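# Four arms lay a jointed cable runway on supports

## Task

Place the jointed cable runway so it rests across all three supports, sitting between each support's lugs, with one of its ends on the high support; then open the grippers and move the arms away. It counts only if the runway stays there without any robot holding it.

## Robot and tools

Robots: four identical i2rt Big YAM arms named arm1, arm2, arm3 and arm4. Each has six rotary joints, a two-finger gripper and a wrist camera. With joints 1 and 6 at zero and the hand level and pointing forward, the wrist camera rides on top of the hand and looks toward the fingertips. Reach is roughly 1.0 m from the joint-1 axis. The arms do not coordinate with each other; if one stalls, the rest keep going.

Frames: one shared scene frame, origin on the floor, +z up. The hand point is midway between the fingertips; the hand's z axis runs along the fingers and the fingers close along its y axis. Foot poses are not printed. All motion commands are joint-space, so no Cartesian pose is ever sent.

Joint arguments (all absolute targets, radians except the gripper), with range and the tolerance used to judge arrival:
- joint1_rad: -2.879 to 2.879, ±0.045. Rotates the whole arm about its foot; positive is counter-clockwise seen from above; zero points the arm the way its foot faces.
- joint2_rad: 0 to 3.141, ±0.14. Shoulder; zero has the upper arm roughly level pointing backward, increasing lifts it up then forward.
- joint3_rad: 0 to 3.019, ±0.09. Elbow; zero folds the forearm onto the upper arm, increasing opens it.
- joint4_rad: -1.692 to 1.57, ±0.055. Hand pitch; positive tilts the fingers up.
- joint5_rad: -1.57 to 1.57, ±0.03. Sideways hand swing; positive toward the arm's right.
- joint6_rad: -2.094 to 2.094, ±0.035. Hand roll; positive is clockwise when viewed from behind the hand.
- gripper_m: 0 to 0.093 m, ±0.003. Fingertip separation; grip force tops out near 50 to 62 N per pad, lower on some units.
Each joint moves at its own speed, so the hand can sweep a wide, curved path between postures.

Tool execute_actions: argument actions is a list holding either one action or nothing. An action is an object keyed by arm name; each arm gets {"joints": {...}} naming any subset of the seven keys above with absolute targets. Every motion in the action starts at once and may finish at different moments. Joints or arms you omit are not frozen: they may keep driving toward an earlier target. Optional cameras lists which images to return: arm1_cam_wrist, arm2_cam_wrist, arm3_cam_wrist, arm4_cam_wrist, cam_high, cam_low, or all; omitted, null or ["all"] gives every camera, [] gives none. Any unknown key, camera name or out-of-range value rejects the whole call and nothing moves. An empty list only reports state and images. Example: {"actions": [{"arm1": {"joints": {"gripper_m": 0.05}}, "arm2": {"joints": {"joint1_rad": 0.3}}}], "cameras": ["cam_high"]}.

Tool wait: seconds from 0 to 10; issues nothing new, the scene keeps running, and it returns state and images like an empty action.

Tool zoom_image: camera (one of the six names) and region [x0, y0, x1, y1] in pixels with (0,0) top-left, at most 504 by 504; works only on a camera whose full image came back in the latest result.

Tool finished_scene: scene is the number of the scene being closed. It is final and reports whether the goal was met; the runway must already be resting by itself with grippers open and arms clear.

Reading results: joint_positions gives the state; the pictures line lists cameras in the order of the images. joint_status tells how each commanded motion ended. off_target means it stopped short and may still be pushing. contact_stop or time_out means the old target is dropped and the joint holds where it stopped, but a timed-out joint may keep a target no farther than 0.375, 0.375, 0.113, 0.225, 0.075, 0.3 rad (joints 1 to 6) from its position and keep pushing, moving there if the path clears. "joint command not followed" (often with a cause line) means a self/inter-arm collision check blocked that arm's joint targets; its gripper target still runs, and blocked joints show not_followed and may be retried on later actions. Calls without an action never show this line. on_its_own lists what you did not command this call; its "held at" value is a target, not a position. To relieve pushing, command a joint to its reported position; a very small change may not move it. A loaded joint that holds may sag.

Joint torques are listed per arm joint in joint_positions order, excluding the gripper; they are total drive output with per-unit offset, scale and noise, nonzero even in free air, and friction can mask or mimic load.

Heat: sustained load warms motors, even between calls. MOTOR HOT appears from 85 °C; at 100 °C that arm's motors and gripper go limp until cool, the arm drops, and an OVER-TEMPERATURE FAULT line appears; affected keys read limit_stop_at_motor_heat, so resend those targets.

Cameras: cam_high and cam_low are fixed in the room; calibration gives K, distortion and T_world_to_cam (scene to camera, metres) per camera, with small per-scene errors, and wrist camera poses derive from reported joints so they can be further off.

Avoid: knocking anything out of the work area or onto the floor (fails), hard presses between arms (fails and stops the run), hard arm collisions, drops, slips, slams and hard pushing. The arms do not stop on contact and can press hard. The collision check can act late and ignores fingers, gripper housings and wrist cameras. The world keeps moving while you deliberate, with arms holding their last command.

Each tool is called after ">>>" as name(argument=value, ...), one argument or row to a line, values as JSON.

## Session

>>> execute_actions(
  actions=[],
)

Scene clock: 0.00 s.
Joint torques (N m, as the arm reports them, + toward a larger angle): no reading
Motor temperatures (°C, as the motors report them): arm1=[23 24 23 24 25 23] | arm2=[26 24 23 25 24 22] | arm3=[24 26 24 25 23 27] | arm4=[26 26 26 26 22 25]
arm1.joint_positions: joint1_rad=-0.085 joint2_rad=+0.642 joint3_rad=+1.391 joint4_rad=-1.198 joint5_rad=-0.211 joint6_rad=-0.065 gripper_m=+0.095
arm1.joint_status: not commanded
arm1.hand: x=-0.8748 y=-0.1714 z=+1.4265 quat_wxyz=(-0.533, +0.079, -0.840, -0.060) (m; scene frame)
arm2.joint_positions: joint1_rad=-0.171 joint2_rad=+0.591 joint3_rad=+1.440 joint4_rad=-1.528 joint5_rad=+0.259 joint6_rad=-0.044 gripper_m=+0.095
arm2.joint_status: not commanded
arm2.hand: x=-0.1545 y=-0.5042 z=+1.4474 quat_wxyz=(-0.415, +0.524, -0.726, -0.164) (m; scene frame)
arm3.joint_positions: joint1_rad=-0.428 joint2_rad=+0.549 joint3_rad=+1.338 joint4_rad=-1.185 joint5_rad=+0.285 joint6_rad=+0.304 gripper_m=+0.095
arm3.joint_status: not commanded
arm3.hand: x=+0.3125 y=-0.4840 z=+1.3947 quat_wxyz=(-0.478, +0.294, -0.772, -0.300) (m; scene frame)
arm4.joint_positions: joint1_rad=+0.006 joint2_rad=+0.538 joint3_rad=+1.446 joint4_rad=-1.145 joint5_rad=+0.101 joint6_rad=+0.258 gripper_m=+0.094
arm4.joint_status: not commanded
arm4.hand: x=+0.9257 y=-0.1458 z=+1.4946 quat_wxyz=(-0.085, -0.779, +0.072, +0.617) (m; scene frame)
pictures: arm1_cam_wrist, arm2_cam_wrist, arm3_cam_wrist, arm4_cam_wrist, cam_high, cam_low
Images, in order (width x height): arm1_cam_wrist 504x504, arm2_cam_wrist 504x504, arm3_cam_wrist 504x504, arm4_cam_wrist 504x504, cam_high 504x504, cam_low 504x504.

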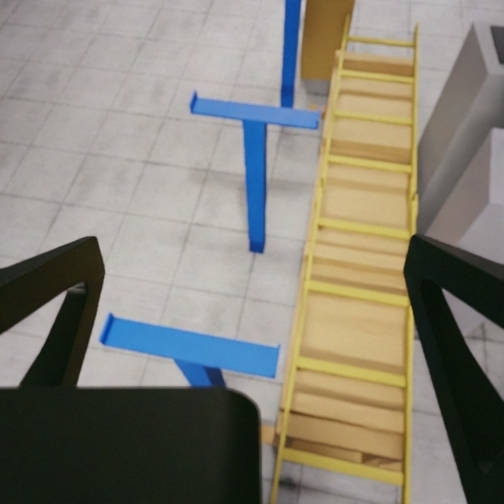

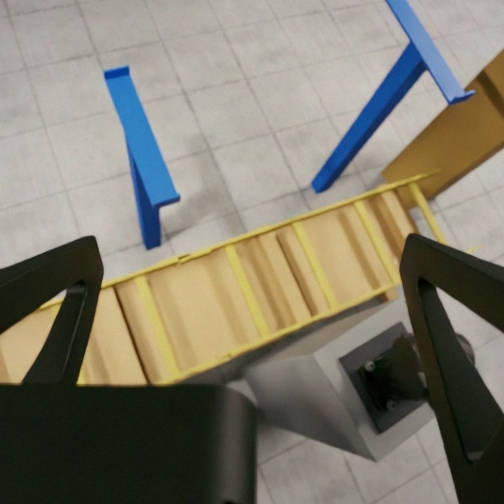

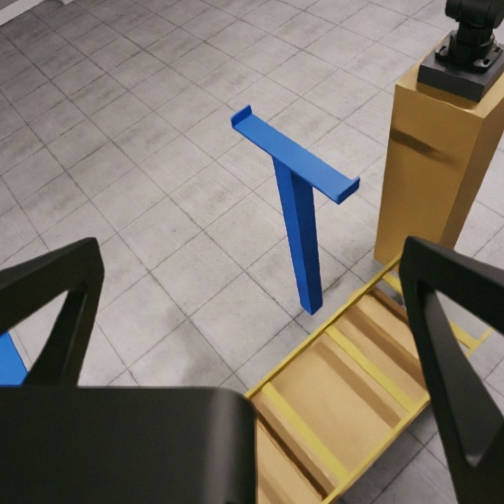

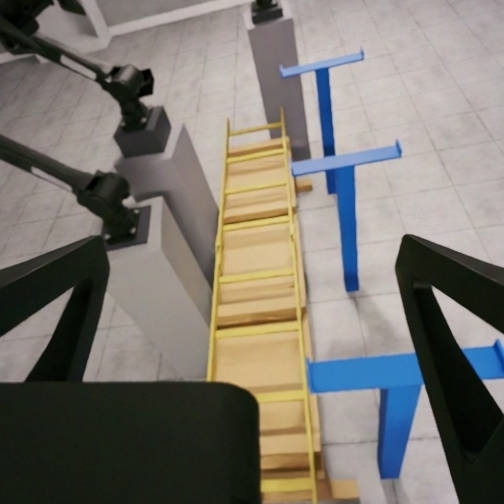

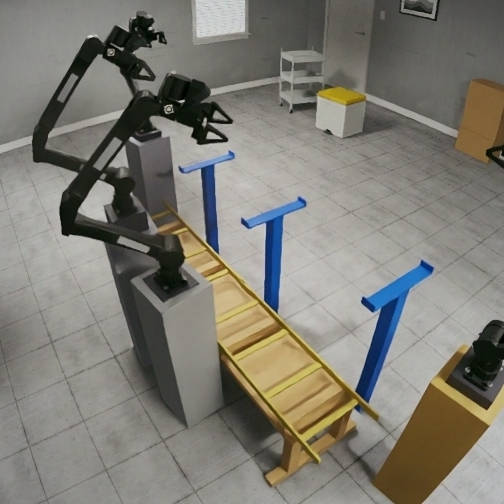

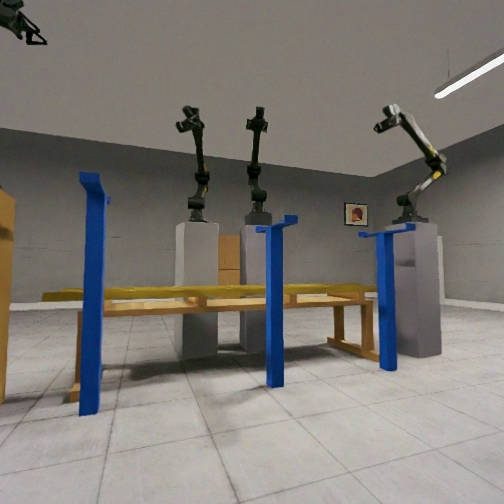

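>>> execute_actions(
  actions=[
    {"arm1":{"joints":{"joint1_rad":0,"joint2_rad":1.2,"joint3_rad":1.2,"joint4_rad":-1.2,"joint5_rad":0,"joint6_rad":0}},"arm2":{"joints":{"joint1_rad":0,"joint2_rad":1.2,"joint3_rad":1.2,"joint4_rad":-1.57,"joint5_rad":0,"joint6_rad":0}},"arm3":{"joints":{"joint1_rad":0,"joint2_rad":1.0,"joint3_rad":1.0,"joint4_rad":-1.2,"joint5_rad":0,"joint6_rad":0}},"arm4":{"joints":{"joint1_rad":0,"joint2_rad":1.2,"joint3_rad":1.5,"joint4_rad":-1.2,"joint5_rad":0,"joint6_rad":0}}},
  ],
)

>>> execute_actions(
  actions=[
    {"arm1":{"joints":{"joint4_rad":-0.6}},"arm2":{"joints":{"joint3_rad":1.7}},"arm3":{"joints":{"joint2_rad":1.4}},"arm4":{"joints":{"joint1_rad":0.4}}},
  ],
)

>>> zoom_image(
  camera="cam_high",
  region=[140,140,460,490],
)

Scene clock: 14.70 s.
Joint torques (N m, as the arm reports them, + toward a larger angle): arm1=[ 0.98 -7.42  9.63  0.7   0.2   0.13] | arm2=[ 0.56 -8.57 10.53 -0.03 -0.04  0.06] | arm3=[ 1.24 -5.96 14.28  0.25 -0.05 -0.12] | arm4=[-0.51 -9.91  9.69  0.77 -0.02 -0.01]
Motor temperatures (°C, as the motors report them): arm1=[23 24 27 24 25 23] | arm2=[26 24 26 25 24 22] | arm3=[24 26 27 25 23 27] | arm4=[26 26 29 26 22 25]
arm1.joint_positions: joint1_rad=-0.004 joint2_rad=+1.207 joint3_rad=+1.169 joint4_rad=-1.198 joint5_rad=-0.004 joint6_rad=-0.010 gripper_m=+0.095
arm1.joint_status: all done
arm1.hand: x=-0.7189 y=-0.1811 z=+1.1226 quat_wxyz=(-0.168, +0.036, -0.985, +0.001) (m; scene frame)
arm2.joint_positions: joint1_rad=-0.003 joint2_rad=+1.210 joint3_rad=+1.186 joint4_rad=-1.558 joint5_rad=+0.003 joint6_rad=-0.009 gripper_m=+0.095
arm2.joint_status: all done
arm2.hand: x=-0.2160 y=-0.3414 z=+1.1684 quat_wxyz=(+0.000, +0.684, -0.729, +0.004) (m; scene frame)
arm3.joint_positions: joint1_rad=-0.005 joint2_rad=+1.005 joint3_rad=+0.958 joint4_rad=-1.192 joint5_rad=+0.001 joint6_rad=+0.009 gripper_m=+0.095
arm3.joint_status: all done
arm3.hand: x=+0.1643 y=-0.3379 z=+1.0681 quat_wxyz=(-0.115, +0.721, -0.672, -0.126) (m; scene frame)
arm4.joint_positions: joint1_rad=+0.006 joint2_rad=+1.203 joint3_rad=+1.484 joint4_rad=-1.181 joint5_rad=+0.003 joint6_rad=+0.013 gripper_m=+0.094
arm4.joint_status: all done
arm4.hand: x=+0.6652 y=-0.2008 z=+1.2920 quat_wxyz=(-0.023, -0.941, -0.065, +0.332) (m; scene frame)
pictures: arm1_cam_wrist, arm2_cam_wrist, arm3_cam_wrist, arm4_cam_wrist, cam_high, cam_low
camera_calibration (this result's frames):
arm1_cam_wrist: T_world_to_cam=[[0.0781048, -0.996934, 0.00477701, -0.130353], [-0.957105, -0.0736417, 0.280227, -1.00698], [-0.279016, -0.0264592, -0.959922, 0.99298], [0, 0, 0, 1]] pos_world=[-0.67655, -0.177836, 1.23599]
arm2_cam_wrist: T_world_to_cam=[[0.997415, -0.0698189, 0.0169608, 0.170445], [-0.0664207, -0.805981, 0.588204, -0.97225], [-0.0273976, -0.58781, -0.808535, 0.861193], [0, 0, 0, 1]] pos_world=[-0.210987, -0.265496, 1.26529]
arm3_cam_wrist: T_world_to_cam=[[0.997032, 0.0766396, -0.00734185, -0.129004], [0.0755773, -0.956086, 0.283175, -0.633365], [0.014683, -0.282889, -0.95904, 1.04717], [0, 0, 0, 1]] pos_world=[0.161113, -0.29943, 1.18269]
arm4_cam_wrist: T_world_to_cam=[[-0.131023, 0.991315, -0.0113393, 0.30602], [0.990237, 0.130314, -0.0494938, -0.566033], [-0.0475862, -0.0177134, -0.99871, 1.44688], [0, 0, 0, 1]] pos_world=[0.669454, -0.203971, 1.42046]
Images, in order (width x height): arm1_cam_wrist 504x504, arm2_cam_wrist 504x504, arm3_cam_wrist 504x504, arm4_cam_wrist 504x504, cam_high 504x504, cam_low 504x504.

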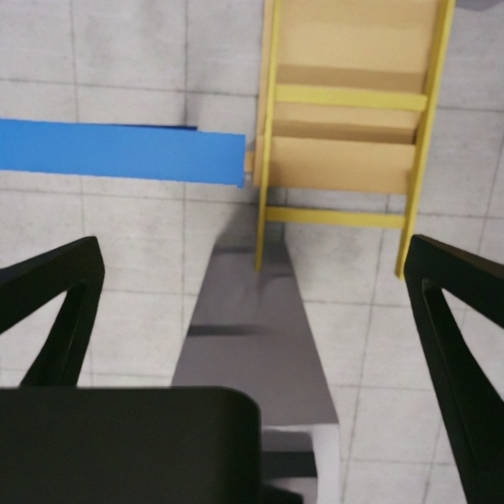

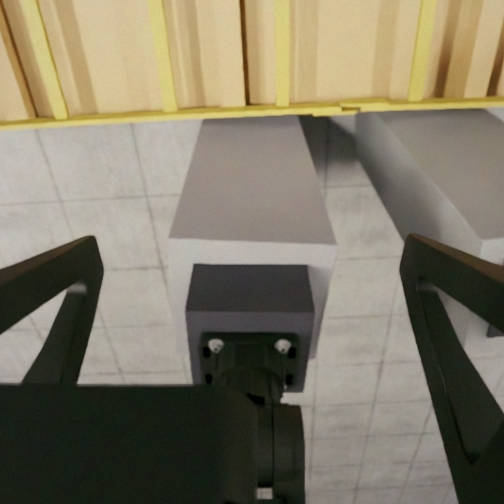

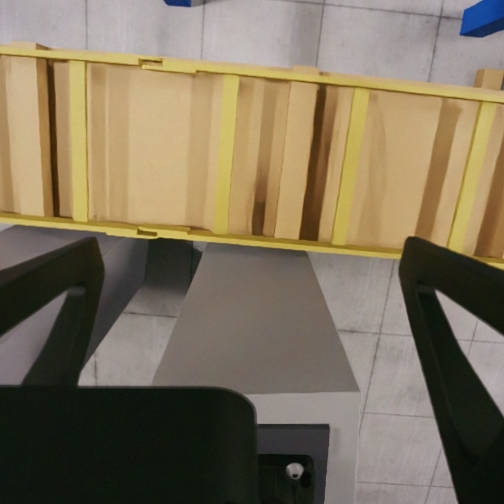

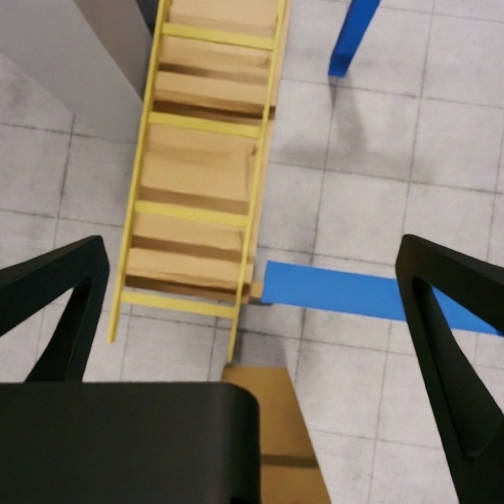

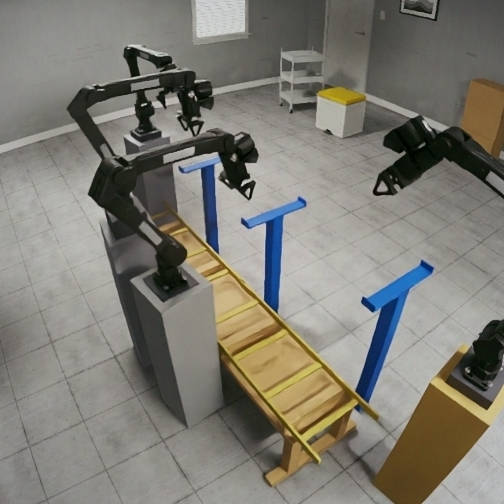

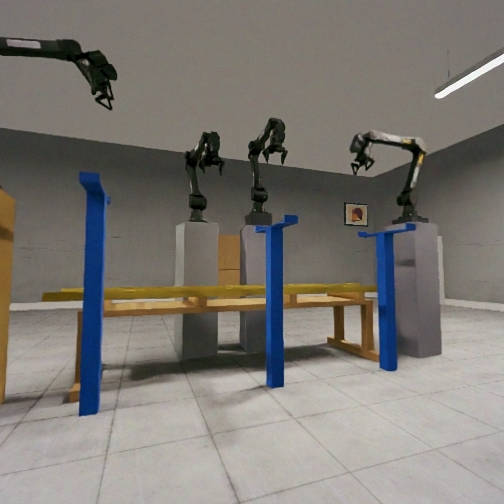

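Scene clock: 15.97 s.
Joint torques (N m, as the arm reports them, + toward a larger angle): arm1=[ 0.95 -8.22 10.19  2.29  0.2   0.13] | arm2=[ 0.62 -6.4  11.91  1.18 -0.04  0.05] | arm3=[  1.25 -11.79  12.74  -0.42  -0.05  -0.12] | arm4=[-0.1  -9.67  9.92  0.9   0.06 -0.01]
Motor temperatures (°C, as the motors report them): arm1=[23 25 28 24 25 23] | arm2=[26 24 27 25 24 22] | arm3=[24 26 27 25 23 27] | arm4=[26 26 29 26 22 25]
arm1.joint_positions: joint1_rad=-0.004 joint2_rad=+1.207 joint3_rad=+1.169 joint4_rad=-0.628 joint5_rad=-0.004 joint6_rad=-0.010 gripper_m=+0.095
arm1.joint_status: all done
arm1.hand: x=-0.6067 y=-0.1731 z=+1.2033 quat_wxyz=(-0.439, +0.035, -0.898, -0.006) (m; scene frame)
arm2.joint_positions: joint1_rad=-0.003 joint2_rad=+1.190 joint3_rad=+1.669 joint4_rad=-1.562 joint5_rad=+0.003 joint6_rad=-0.009 gripper_m=+0.095
arm2.joint_status: all done
arm2.hand: x=-0.2119 y=-0.2752 z=+1.3811 quat_wxyz=(-0.182, +0.664, -0.707, -0.164) (m; scene frame)
arm3.joint_positions: joint1_rad=-0.005 joint2_rad=+1.416 joint3_rad=+0.959 joint4_rad=-1.192 joint5_rad=+0.001 joint6_rad=+0.009 gripper_m=+0.095
arm3.joint_status: all done
arm3.hand: x=+0.1626 y=-0.3203 z=+0.9337 quat_wxyz=(+0.023, +0.731, -0.681, +0.024) (m; scene frame)
arm4.joint_positions: joint1_rad=+0.401 joint2_rad=+1.203 joint3_rad=+1.484 joint4_rad=-1.181 joint5_rad=+0.001 joint6_rad=+0.012 gripper_m=+0.094
arm4.joint_status: all done
arm4.hand: x=+0.7276 y=-0.3743 z=+1.2906 quat_wxyz=(-0.087, -0.910, -0.250, +0.320) (m; scene frame)
pictures: arm1_cam_wrist, arm2_cam_wrist, arm3_cam_wrist, arm4_cam_wrist, cam_high, cam_low
camera_calibration (this result's frames):
arm1_cam_wrist: T_world_to_cam=[[0.0807843, -0.9966, 0.0161852, -0.143602], [-0.955731, -0.0820605, -0.282567, -0.245038], [0.282935, 0.0073583, -0.959111, 1.44777], [0, 0, 0, 1]] pos_world=[-0.632213, -0.173875, 1.32165]
arm2_cam_wrist: T_world_to_cam=[[0.996911, -0.0768193, 0.016335, 0.166126], [-0.0782944, -0.988431, 0.129898, -0.463553], [0.0061673, -0.130776, -0.991393, 1.45756], [0, 0, 0, 1]] pos_world=[-0.210896, -0.254814, 1.50252]
arm3_cam_wrist: T_world_to_cam=[[0.99719, 0.0747106, -0.00552942, -0.132028], [0.0608342, -0.764479, 0.641772, -0.849434], [0.04372, -0.640305, -0.766875, 0.624637], [0, 0, 0, 1]] pos_world=[0.156022, -0.239552, 1.02343]
arm4_cam_wrist: T_world_to_cam=[[-0.504689, 0.863248, -0.00958999, 0.707833], [0.862575, 0.503778, -0.0466138, -0.376354], [-0.0354081, -0.0317976, -0.998867, 1.43149], [0, 0, 0, 1]] pos_world=[0.732556, -0.375919, 1.41911]
Images, in order (width x height): arm1_cam_wrist 504x504, arm2_cam_wrist 504x504, arm3_cam_wrist 504x504, arm4_cam_wrist 504x504, cam_high 504x504, cam_low 504x504.

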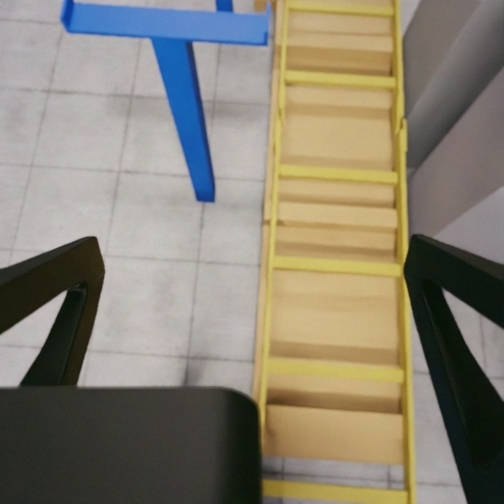

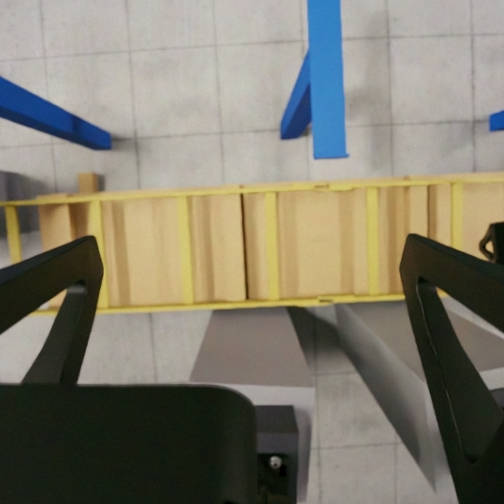

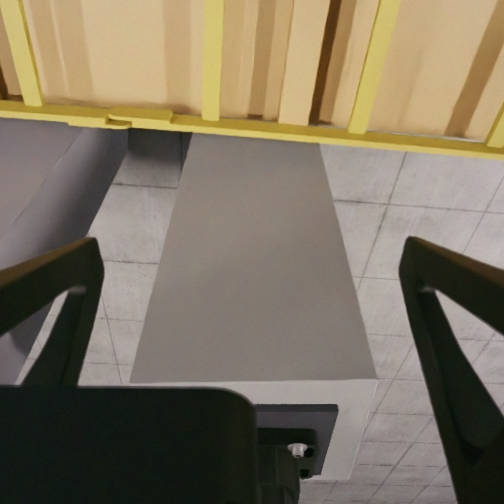

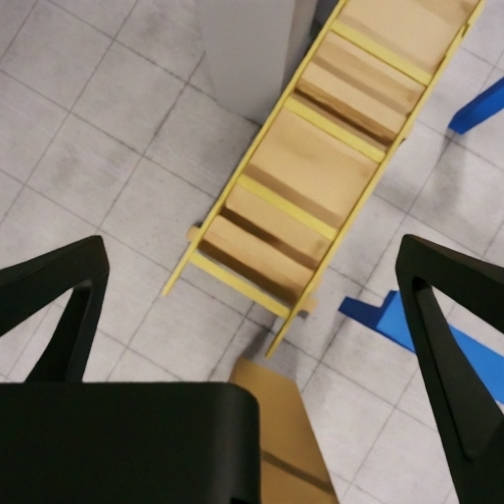

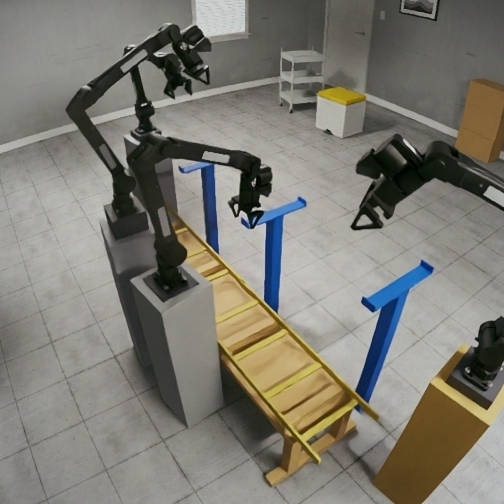

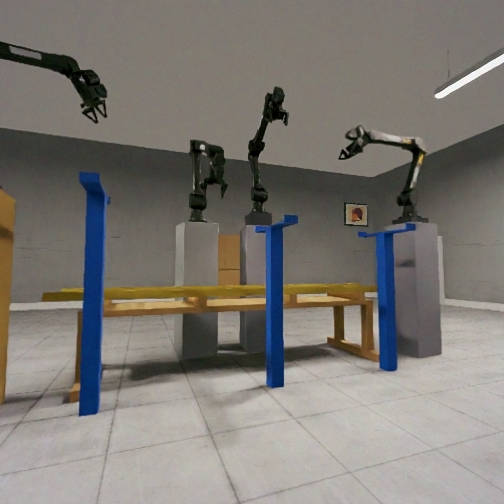

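Region (140, 140, 460, 490) of cam_high's 504x504 image, scaled by 1.440, with more detail than that image has; it fills the left 461 columns of this view, and the rest is white.

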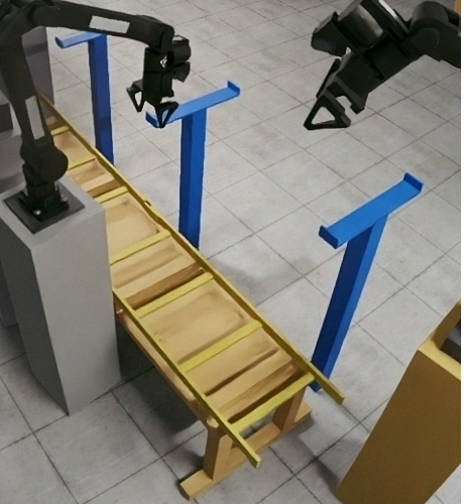

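>>> execute_actions(
  actions=[
    {"arm1":{"joints":{"joint1_rad":-0.519,"joint2_rad":1.81,"joint3_rad":0.71,"joint4_rad":-0.442,"joint6_rad":-2.015}},"arm2":{"joints":{"joint1_rad":0.453,"joint2_rad":1.97,"joint3_rad":0.69,"joint4_rad":-0.265,"joint6_rad":0.388}},"arm3":{"joints":{"joint1_rad":-0.491,"joint2_rad":1.725,"joint3_rad":0.72,"joint4_rad":-0.532,"joint6_rad":-0.416}},"arm4":{"joints":{"joint1_rad":0.449,"joint2_rad":1.93,"joint3_rad":0.89,"joint4_rad":-0.506,"joint6_rad":-0.98}}},
  ],
)

>>> zoom_image(
  camera="cam_low",
  region=[30,150,430,330],
)

Scene clock: 57.17 s.
Joint torques (N m, as the arm reports them, + toward a larger angle): arm1=[  1.01 -10.6    4.71   0.4   -0.1   -0.02] | arm2=[  0.   -13.63   2.92   1.21   0.14   0.05] | arm3=[  0.39 -13.35   7.     0.45  -0.04  -0.12] | arm4=[  1.51 -15.53   5.1    0.97  -0.03   0.  ]
Motor temperatures (°C, as the motors report them): arm1=[23 26 33 24 25 23] | arm2=[26 25 33 25 24 22] | arm3=[24 28 30 25 23 27] | arm4=[26 27 34 26 22 25]
arm1.joint_positions: joint1_rad=-0.524 joint2_rad=+1.826 joint3_rad=+0.686 joint4_rad=-0.449 joint5_rad=+0.001 joint6_rad=-2.005 gripper_m=+0.095
arm1.joint_status: all done
arm1.hand: x=-0.8267 y=-0.3623 z=+0.7500 quat_wxyz=(+0.007, +0.698, -0.716, -0.002) (m; scene frame)
arm2.joint_positions: joint1_rad=+0.457 joint2_rad=+1.981 joint3_rad=+0.692 joint4_rad=-0.279 joint5_rad=-0.002 joint6_rad=+0.379 gripper_m=+0.095
arm2.joint_status: all done
arm2.hand: x=-0.3686 y=-0.3520 z=+0.7517 quat_wxyz=(-0.003, +0.710, -0.704, -0.003) (m; scene frame)
arm3.joint_positions: joint1_rad=-0.486 joint2_rad=+1.746 joint3_rad=+0.699 joint4_rad=-0.547 joint5_rad=+0.000 joint6_rad=-0.407 gripper_m=+0.095
arm3.joint_status: all done
arm3.hand: x=+0.3227 y=-0.3583 z=+0.7461 quat_wxyz=(+0.008, +0.709, -0.705, -0.001) (m; scene frame)
arm4.joint_positions: joint1_rad=+0.444 joint2_rad=+1.943 joint3_rad=+0.874 joint4_rad=-0.525 joint5_rad=+0.001 joint6_rad=-0.967 gripper_m=+0.095
arm4.joint_status: all done
arm4.hand: x=+0.7900 y=-0.3513 z=+0.7462 quat_wxyz=(+0.003, -0.713, -0.701, -0.010) (m; scene frame)
pictures: arm1_cam_wrist, arm2_cam_wrist, arm3_cam_wrist, arm4_cam_wrist, cam_high, cam_low
camera_calibration (this result's frames):
arm1_cam_wrist: T_world_to_cam=[[0.999469, -0.0220895, -0.0239624, 0.835599], [-0.00374842, -0.808292, 0.58877, -0.728583], [-0.0323743, -0.588368, -0.807945, 0.486747], [0, 0, 0, 1]] pos_world=[-0.822128, -0.284063, 0.842256]
arm2_cam_wrist: T_world_to_cam=[[0.999932, 0.00131715, 0.0115621, 0.358962], [-0.0056086, -0.816007, 0.578014, -0.719326], [0.0101961, -0.57804, -0.815945, 0.536663], [0, 0, 0, 1]] pos_world=[-0.368444, -0.277236, 0.849517]
arm3_cam_wrist: T_world_to_cam=[[0.999795, 0.0105273, -0.0172716, -0.304947], [0.0187627, -0.801658, 0.597489, -0.734517], [-0.00755595, -0.597691, -0.801691, 0.507182], [0, 0, 0, 1]] pos_world=[0.322498, -0.282483, 0.840202]
arm4_cam_wrist: T_world_to_cam=[[-0.9995, 0.0280418, -0.0146286, 0.815611], [0.0135276, 0.797098, 0.603698, -0.178648], [0.0285892, 0.603198, -0.797079, 0.912581], [0, 0, 0, 1]] pos_world=[0.791529, -0.430938, 0.847179]
Images, in order (width x height): arm1_cam_wrist 504x504, arm2_cam_wrist 504x504, arm3_cam_wrist 504x504, arm4_cam_wrist 504x504, cam_high 504x504, cam_low 504x504.

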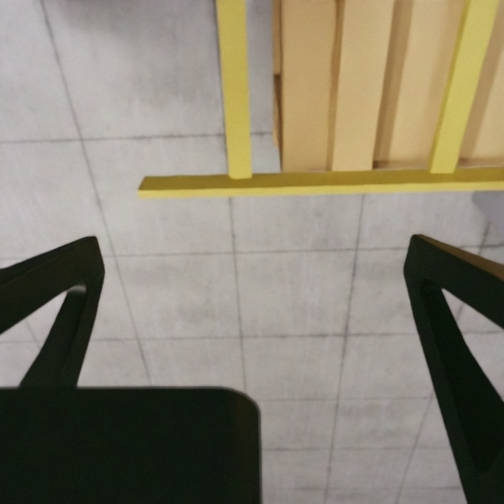

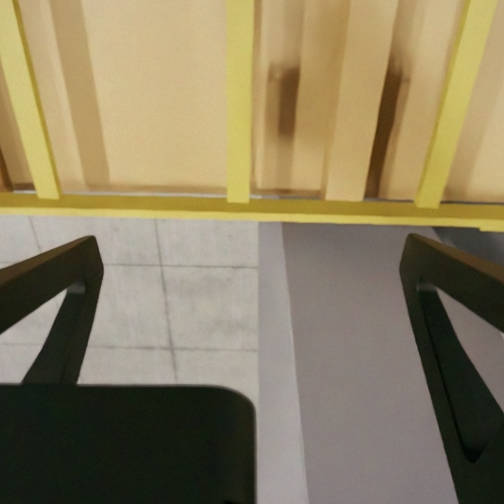

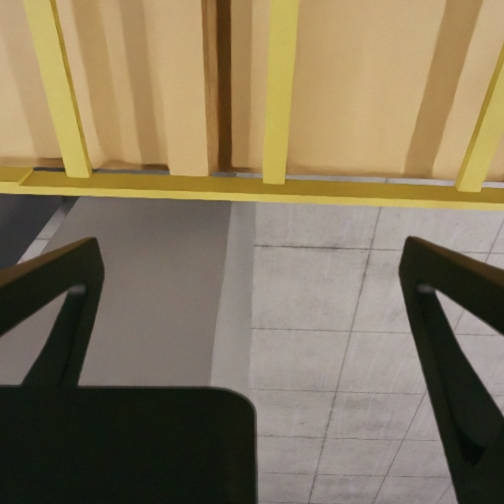

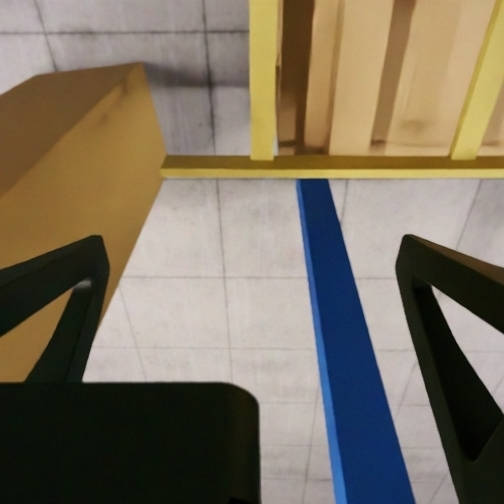

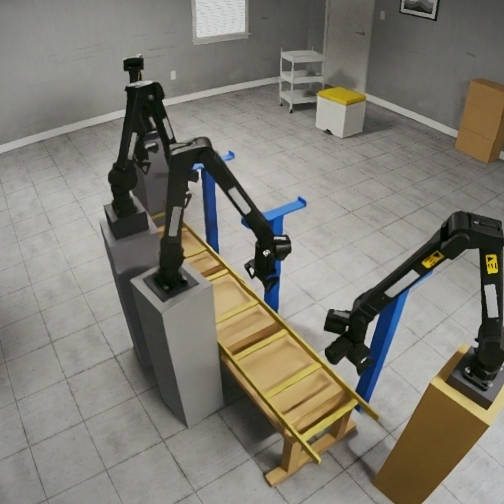

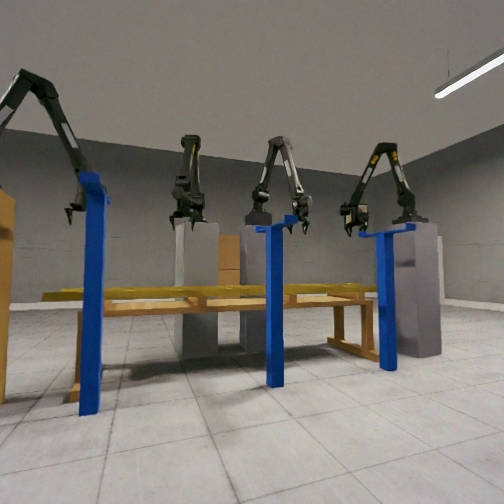

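Region (30, 150, 430, 330) of cam_low's 504x504 image, scaled by 1.260, with more detail than that image has; it fills the top 227 rows of this view, and the rest is white.

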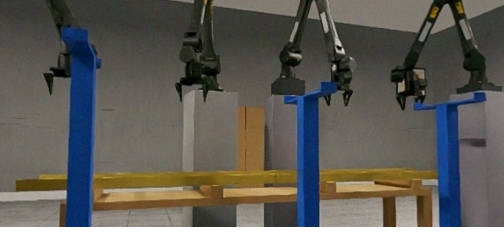

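>>> execute_actions(
  actions=[
    {"arm1":{"joints":{"joint1_rad":-0.55,"joint2_rad":2.69,"joint3_rad":0.97,"joint4_rad":0.185,"joint6_rad":-2.05}},"arm2":{"joints":{"joint1_rad":0.49,"joint2_rad":2.83,"joint3_rad":1.10,"joint4_rad":0.19,"joint6_rad":0.43}},"arm3":{"joints":{"joint1_rad":-0.54,"joint2_rad":2.595,"joint3_rad":0.97,"joint4_rad":0.105,"joint6_rad":-0.465}},"arm4":{"joints":{"joint2_rad":2.70,"joint3_rad":1.185,"joint4_rad":-0.015}}},
  ],
)

>>> zoom_image(
  camera="cam_low",
  region=[30,220,400,330],
)

Scene clock: 67.93 s.
Joint torques (N m, as the arm reports them, + toward a larger angle): arm1=[ -0.06 -13.55  -0.7    0.71  -0.09  -0.01] | arm2=[  0.51 -16.26  -0.49   1.18   0.13   0.05] | arm3=[  0.3  -18.1   -0.37   0.59  -0.05  -0.12] | arm4=[  0.62 -18.71   0.91   1.09   0.02   0.  ]
Motor temperatures (°C, as the motors report them): arm1=[23 27 30 24 25 23] | arm2=[26 26 29 25 24 22] | arm3=[24 28 29 25 23 27] | arm4=[26 28 32 26 22 25]
arm1.joint_positions: joint1_rad=-0.545 joint2_rad=+2.707 joint3_rad=+0.970 joint4_rad=+0.170 joint5_rad=+0.001 joint6_rad=-2.042 gripper_m=+0.095
arm1.joint_status: all done
arm1.hand: x=-0.8348 y=-0.3694 z=+0.4687 quat_wxyz=(+0.004, +0.704, -0.710, +0.009) (m; scene frame)
arm2.joint_positions: joint1_rad=+0.487 joint2_rad=+2.836 joint3_rad=+1.098 joint4_rad=+0.177 joint5_rad=-0.001 joint6_rad=+0.422 gripper_m=+0.095
arm2.joint_status: all done
arm2.hand: x=-0.3772 y=-0.3545 z=+0.4708 quat_wxyz=(-0.004, +0.705, -0.709, -0.006) (m; scene frame)
arm3.joint_positions: joint1_rad=-0.534 joint2_rad=+2.617 joint3_rad=+0.968 joint4_rad=+0.091 joint5_rad=+0.000 joint6_rad=-0.456 gripper_m=+0.095
arm3.joint_status: all done
arm3.hand: x=+0.3443 y=-0.3461 z=+0.4660 quat_wxyz=(-0.010, +0.710, -0.704, -0.007) (m; scene frame)
arm4.joint_positions: joint1_rad=+0.444 joint2_rad=+2.715 joint3_rad=+1.179 joint4_rad=-0.033 joint5_rad=+0.001 joint6_rad=-0.968 gripper_m=+0.095
arm4.joint_status: all done
arm4.hand: x=+0.7814 y=-0.3541 z=+0.4662 quat_wxyz=(+0.005, -0.712, -0.702, +0.002) (m; scene frame)
pictures: arm1_cam_wrist, arm2_cam_wrist, arm3_cam_wrist, arm4_cam_wrist, cam_high, cam_low
camera_calibration (this result's frames):
arm1_cam_wrist: T_world_to_cam=[[0.999974, -0.00520535, -0.0049554, 0.834528], [-0.00122323, -0.802714, 0.596363, -0.568028], [-0.00708204, -0.596341, -0.8027, 0.270749], [0, 0, 0, 1]] pos_world=[-0.833284, -0.290161, 0.560217]
arm2_cam_wrist: T_world_to_cam=[[0.999897, -0.0113027, 0.0088766, 0.367558], [-0.0143494, -0.819524, 0.572865, -0.561104], [0.000799667, -0.572934, -0.819601, 0.30615], [0, 0, 0, 1]] pos_world=[-0.375816, -0.28028, 0.569095]
arm3_cam_wrist: T_world_to_cam=[[0.999925, 0.0121209, -0.0017034, -0.338215], [0.01093, -0.821581, 0.569987, -0.549191], [0.00550926, -0.569963, -0.821652, 0.304519], [0, 0, 0, 1]] pos_world=[0.342515, -0.273541, 0.562664]
arm4_cam_wrist: T_world_to_cam=[[-0.99964, 0.0262346, 0.00560475, 0.793015], [0.0244566, 0.805355, 0.592288, -0.00755223], [0.0110246, 0.592212, -0.805707, 0.705111], [0, 0, 0, 1]] pos_world=[0.785141, -0.432297, 0.568141]
Images, in order (width x height): arm1_cam_wrist 504x504, arm2_cam_wrist 504x504, arm3_cam_wrist 504x504, arm4_cam_wrist 504x504, cam_high 504x504, cam_low 504x504.

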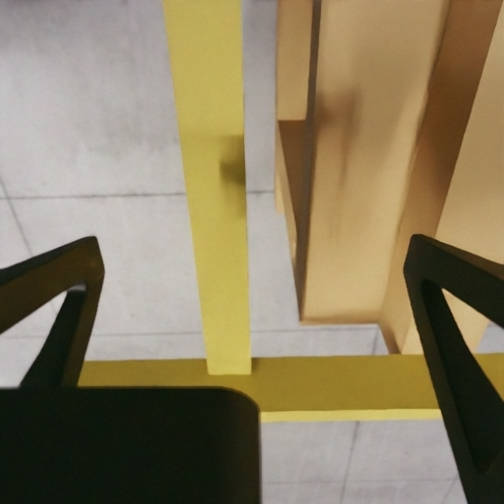

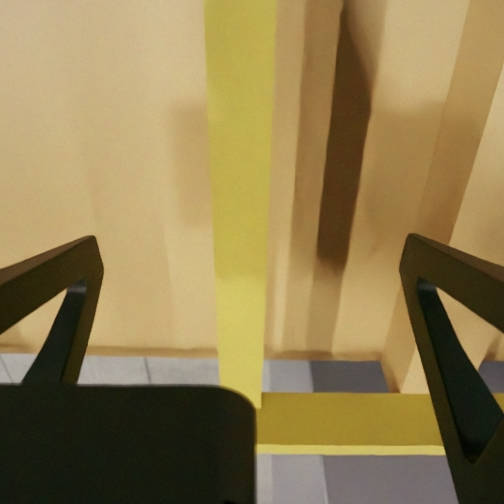

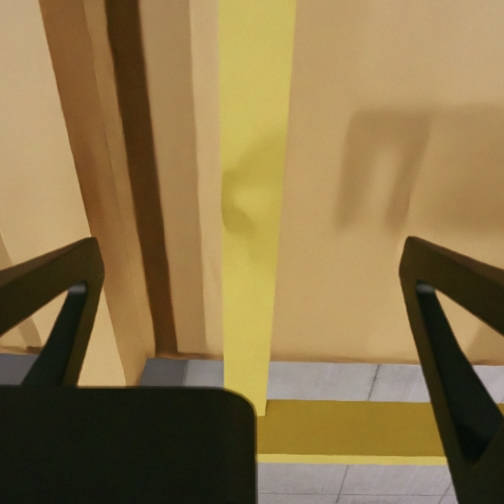

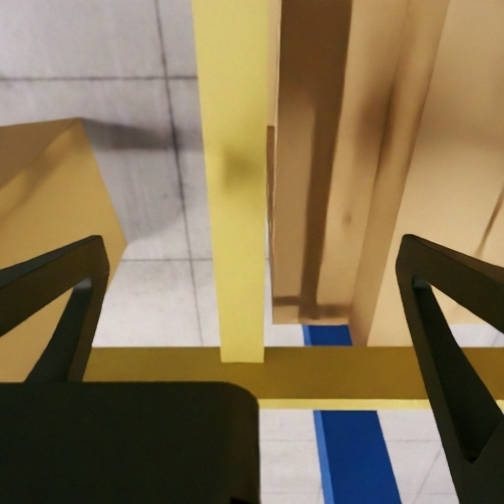

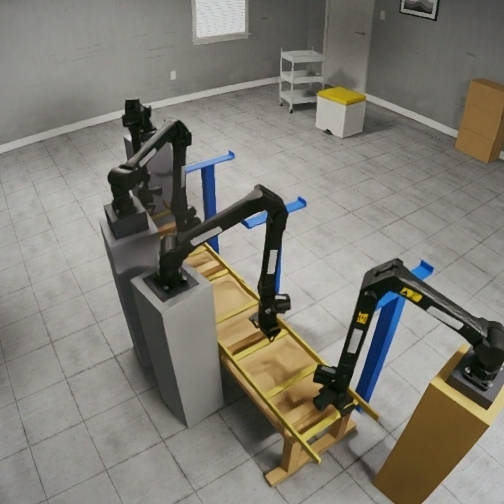

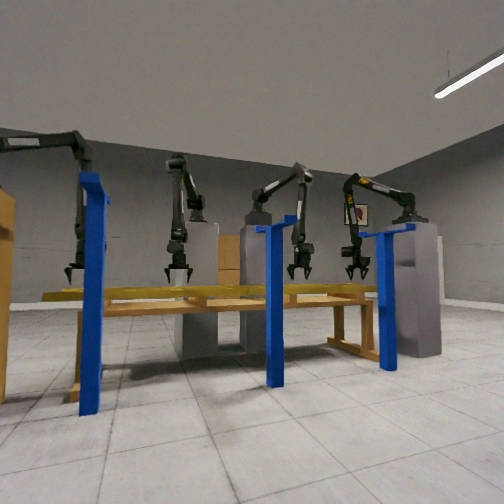

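Region (30, 220, 400, 330) of cam_low's 504x504 image, scaled by 1.362, with more detail than that image has; it fills the top 150 rows of this view, and the rest is white.

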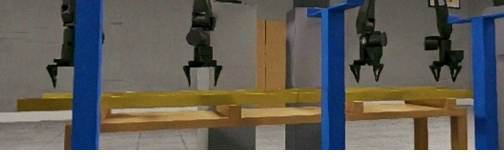

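>>> execute_actions(
  actions=[
    {"arm1":{"joints":{"joint2_rad":2.95,"joint3_rad":1.146,"joint4_rad":0.26}},"arm2":{"joints":{"joint1_rad":0.505,"joint2_rad":3.10,"joint3_rad":1.366,"joint4_rad":0.18}},"arm3":{"joints":{"joint2_rad":2.853,"joint3_rad":1.16,"joint4_rad":0.158}},"arm4":{"joints":{"joint2_rad":2.946,"joint3_rad":1.375,"joint4_rad":0.038}}},
  ],
)

Scene clock: 85.60 s.
Joint torques (N m, as the arm reports them, + toward a larger angle): arm1=[-0.26 -9.08 -2.56 -0.02  0.33  0.01] | arm2=[  0.75 -16.27  -0.59   0.68   0.13   0.05] | arm3=[  0.32 -17.4   -0.99   0.21  -0.05  -0.12] | arm4=[  1.1  -11.75   1.6    1.     0.07   0.1 ]
Motor temperatures (°C, as the motors report them): arm1=[23 29 27 24 25 23] | arm2=[26 27 26 25 24 22] | arm3=[24 30 26 25 23 27] | arm4=[26 30 29 26 22 25]
arm1.joint_positions: joint1_rad=-0.543 joint2_rad=+2.889 joint3_rad=+1.181 joint4_rad=+0.273 joint5_rad=-0.010 joint6_rad=-2.043 gripper_m=+0.095
arm1.joint_status: all done
arm1.hand: x=-0.7845 y=-0.3935 z=+0.4008 quat_wxyz=(-0.022, +0.704, -0.707, +0.070) (m; scene frame)
arm2.joint_positions: joint1_rad=+0.499 joint2_rad=+3.106 joint3_rad=+1.364 joint4_rad=+0.177 joint5_rad=-0.001 joint6_rad=+0.422 gripper_m=+0.095
arm2.joint_status: all done
arm2.hand: x=-0.3789 y=-0.3593 z=+0.3673 quat_wxyz=(-0.003, +0.710, -0.704, -0.003) (m; scene frame)
arm3.joint_positions: joint1_rad=-0.534 joint2_rad=+2.869 joint3_rad=+1.158 joint4_rad=+0.153 joint5_rad=+0.000 joint6_rad=-0.456 gripper_m=+0.095
arm3.joint_status: all done
arm3.hand: x=+0.3427 y=-0.3478 z=+0.3740 quat_wxyz=(-0.009, +0.710, -0.704, -0.007) (m; scene frame)
arm4.joint_positions: joint1_rad=+0.443 joint2_rad=+2.851 joint3_rad=+1.370 joint4_rad=+0.028 joint5_rad=-0.003 joint6_rad=-0.971 gripper_m=+0.094
arm4.joint_status: all done
arm4.hand: x=+0.7320 y=-0.3863 z=+0.4179 quat_wxyz=(+0.015, -0.710, -0.701, +0.060) (m; scene frame)
pictures: arm1_cam_wrist, arm2_cam_wrist, arm3_cam_wrist, arm4_cam_wrist, cam_high, cam_low
camera_calibration (this result's frames):
arm1_cam_wrist: T_world_to_cam=[[0.993152, 0.00341291, 0.116777, 0.733068], [-0.0717206, -0.771234, 0.632499, -0.604257], [0.0922214, -0.636543, -0.765708, 0.249513], [0, 0, 0, 1]] pos_world=[-0.794397, -0.3097, 0.48764]
arm2_cam_wrist: T_world_to_cam=[[0.999937, 0.000925123, 0.0111608, 0.37377], [-0.00568291, -0.816824, 0.576859, -0.503075], [0.00965009, -0.576886, -0.816767, 0.219471], [0, 0, 0, 1]] pos_world=[-0.378723, -0.28466, 0.465289]
arm3_cam_wrist: T_world_to_cam=[[0.999924, 0.0121293, -0.00238126, -0.336526], [0.0113165, -0.820796, 0.571109, -0.498434], [0.00497261, -0.571093, -0.820871, 0.227497], [0, 0, 0, 1]] pos_world=[0.34101, -0.275109, 0.470604]
arm4_cam_wrist: T_world_to_cam=[[-0.994774, 0.0273317, 0.0983757, 0.702798], [0.0758049, 0.843167, 0.532281, 0.0503346], [-0.068399, 0.536957, -0.840832, 0.737391], [0, 0, 0, 1]] pos_world=[0.745746, -0.457596, 0.524091]
Images, in order (width x height): arm1_cam_wrist 504x504, arm2_cam_wrist 504x504, arm3_cam_wrist 504x504, arm4_cam_wrist 504x504, cam_high 504x504, cam_low 504x504.

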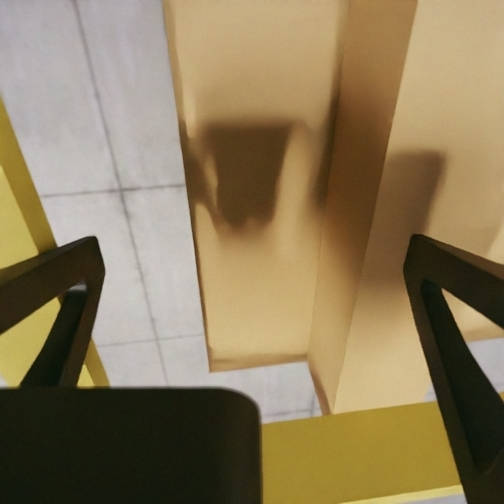

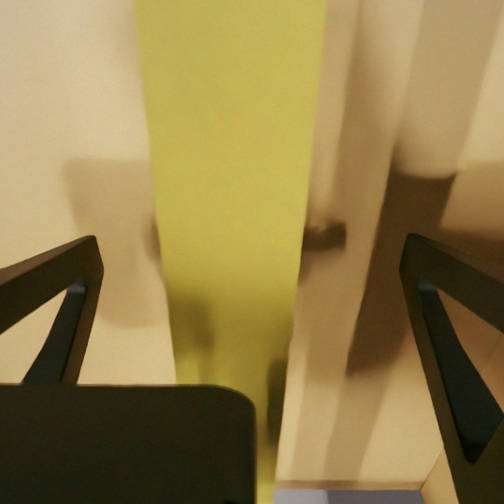

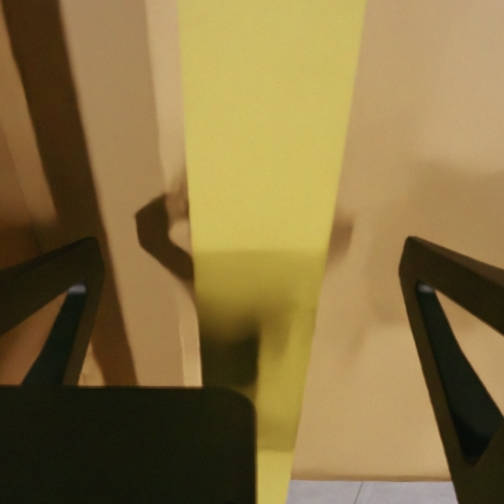

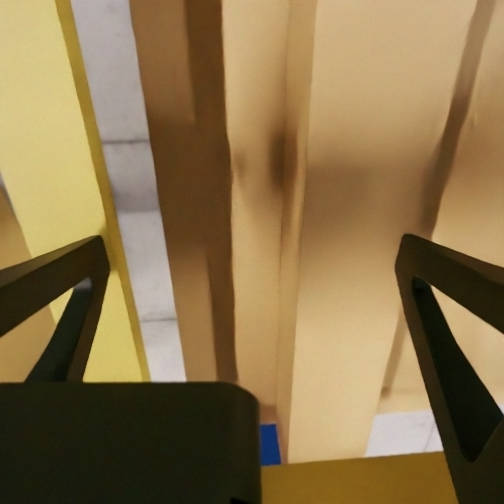

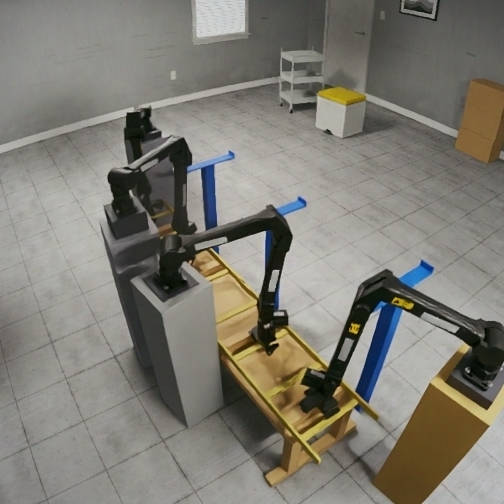

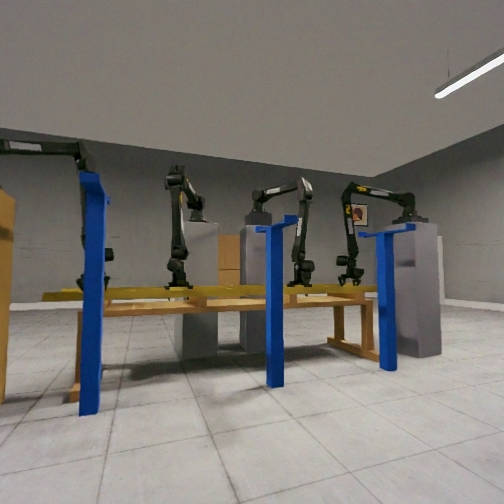

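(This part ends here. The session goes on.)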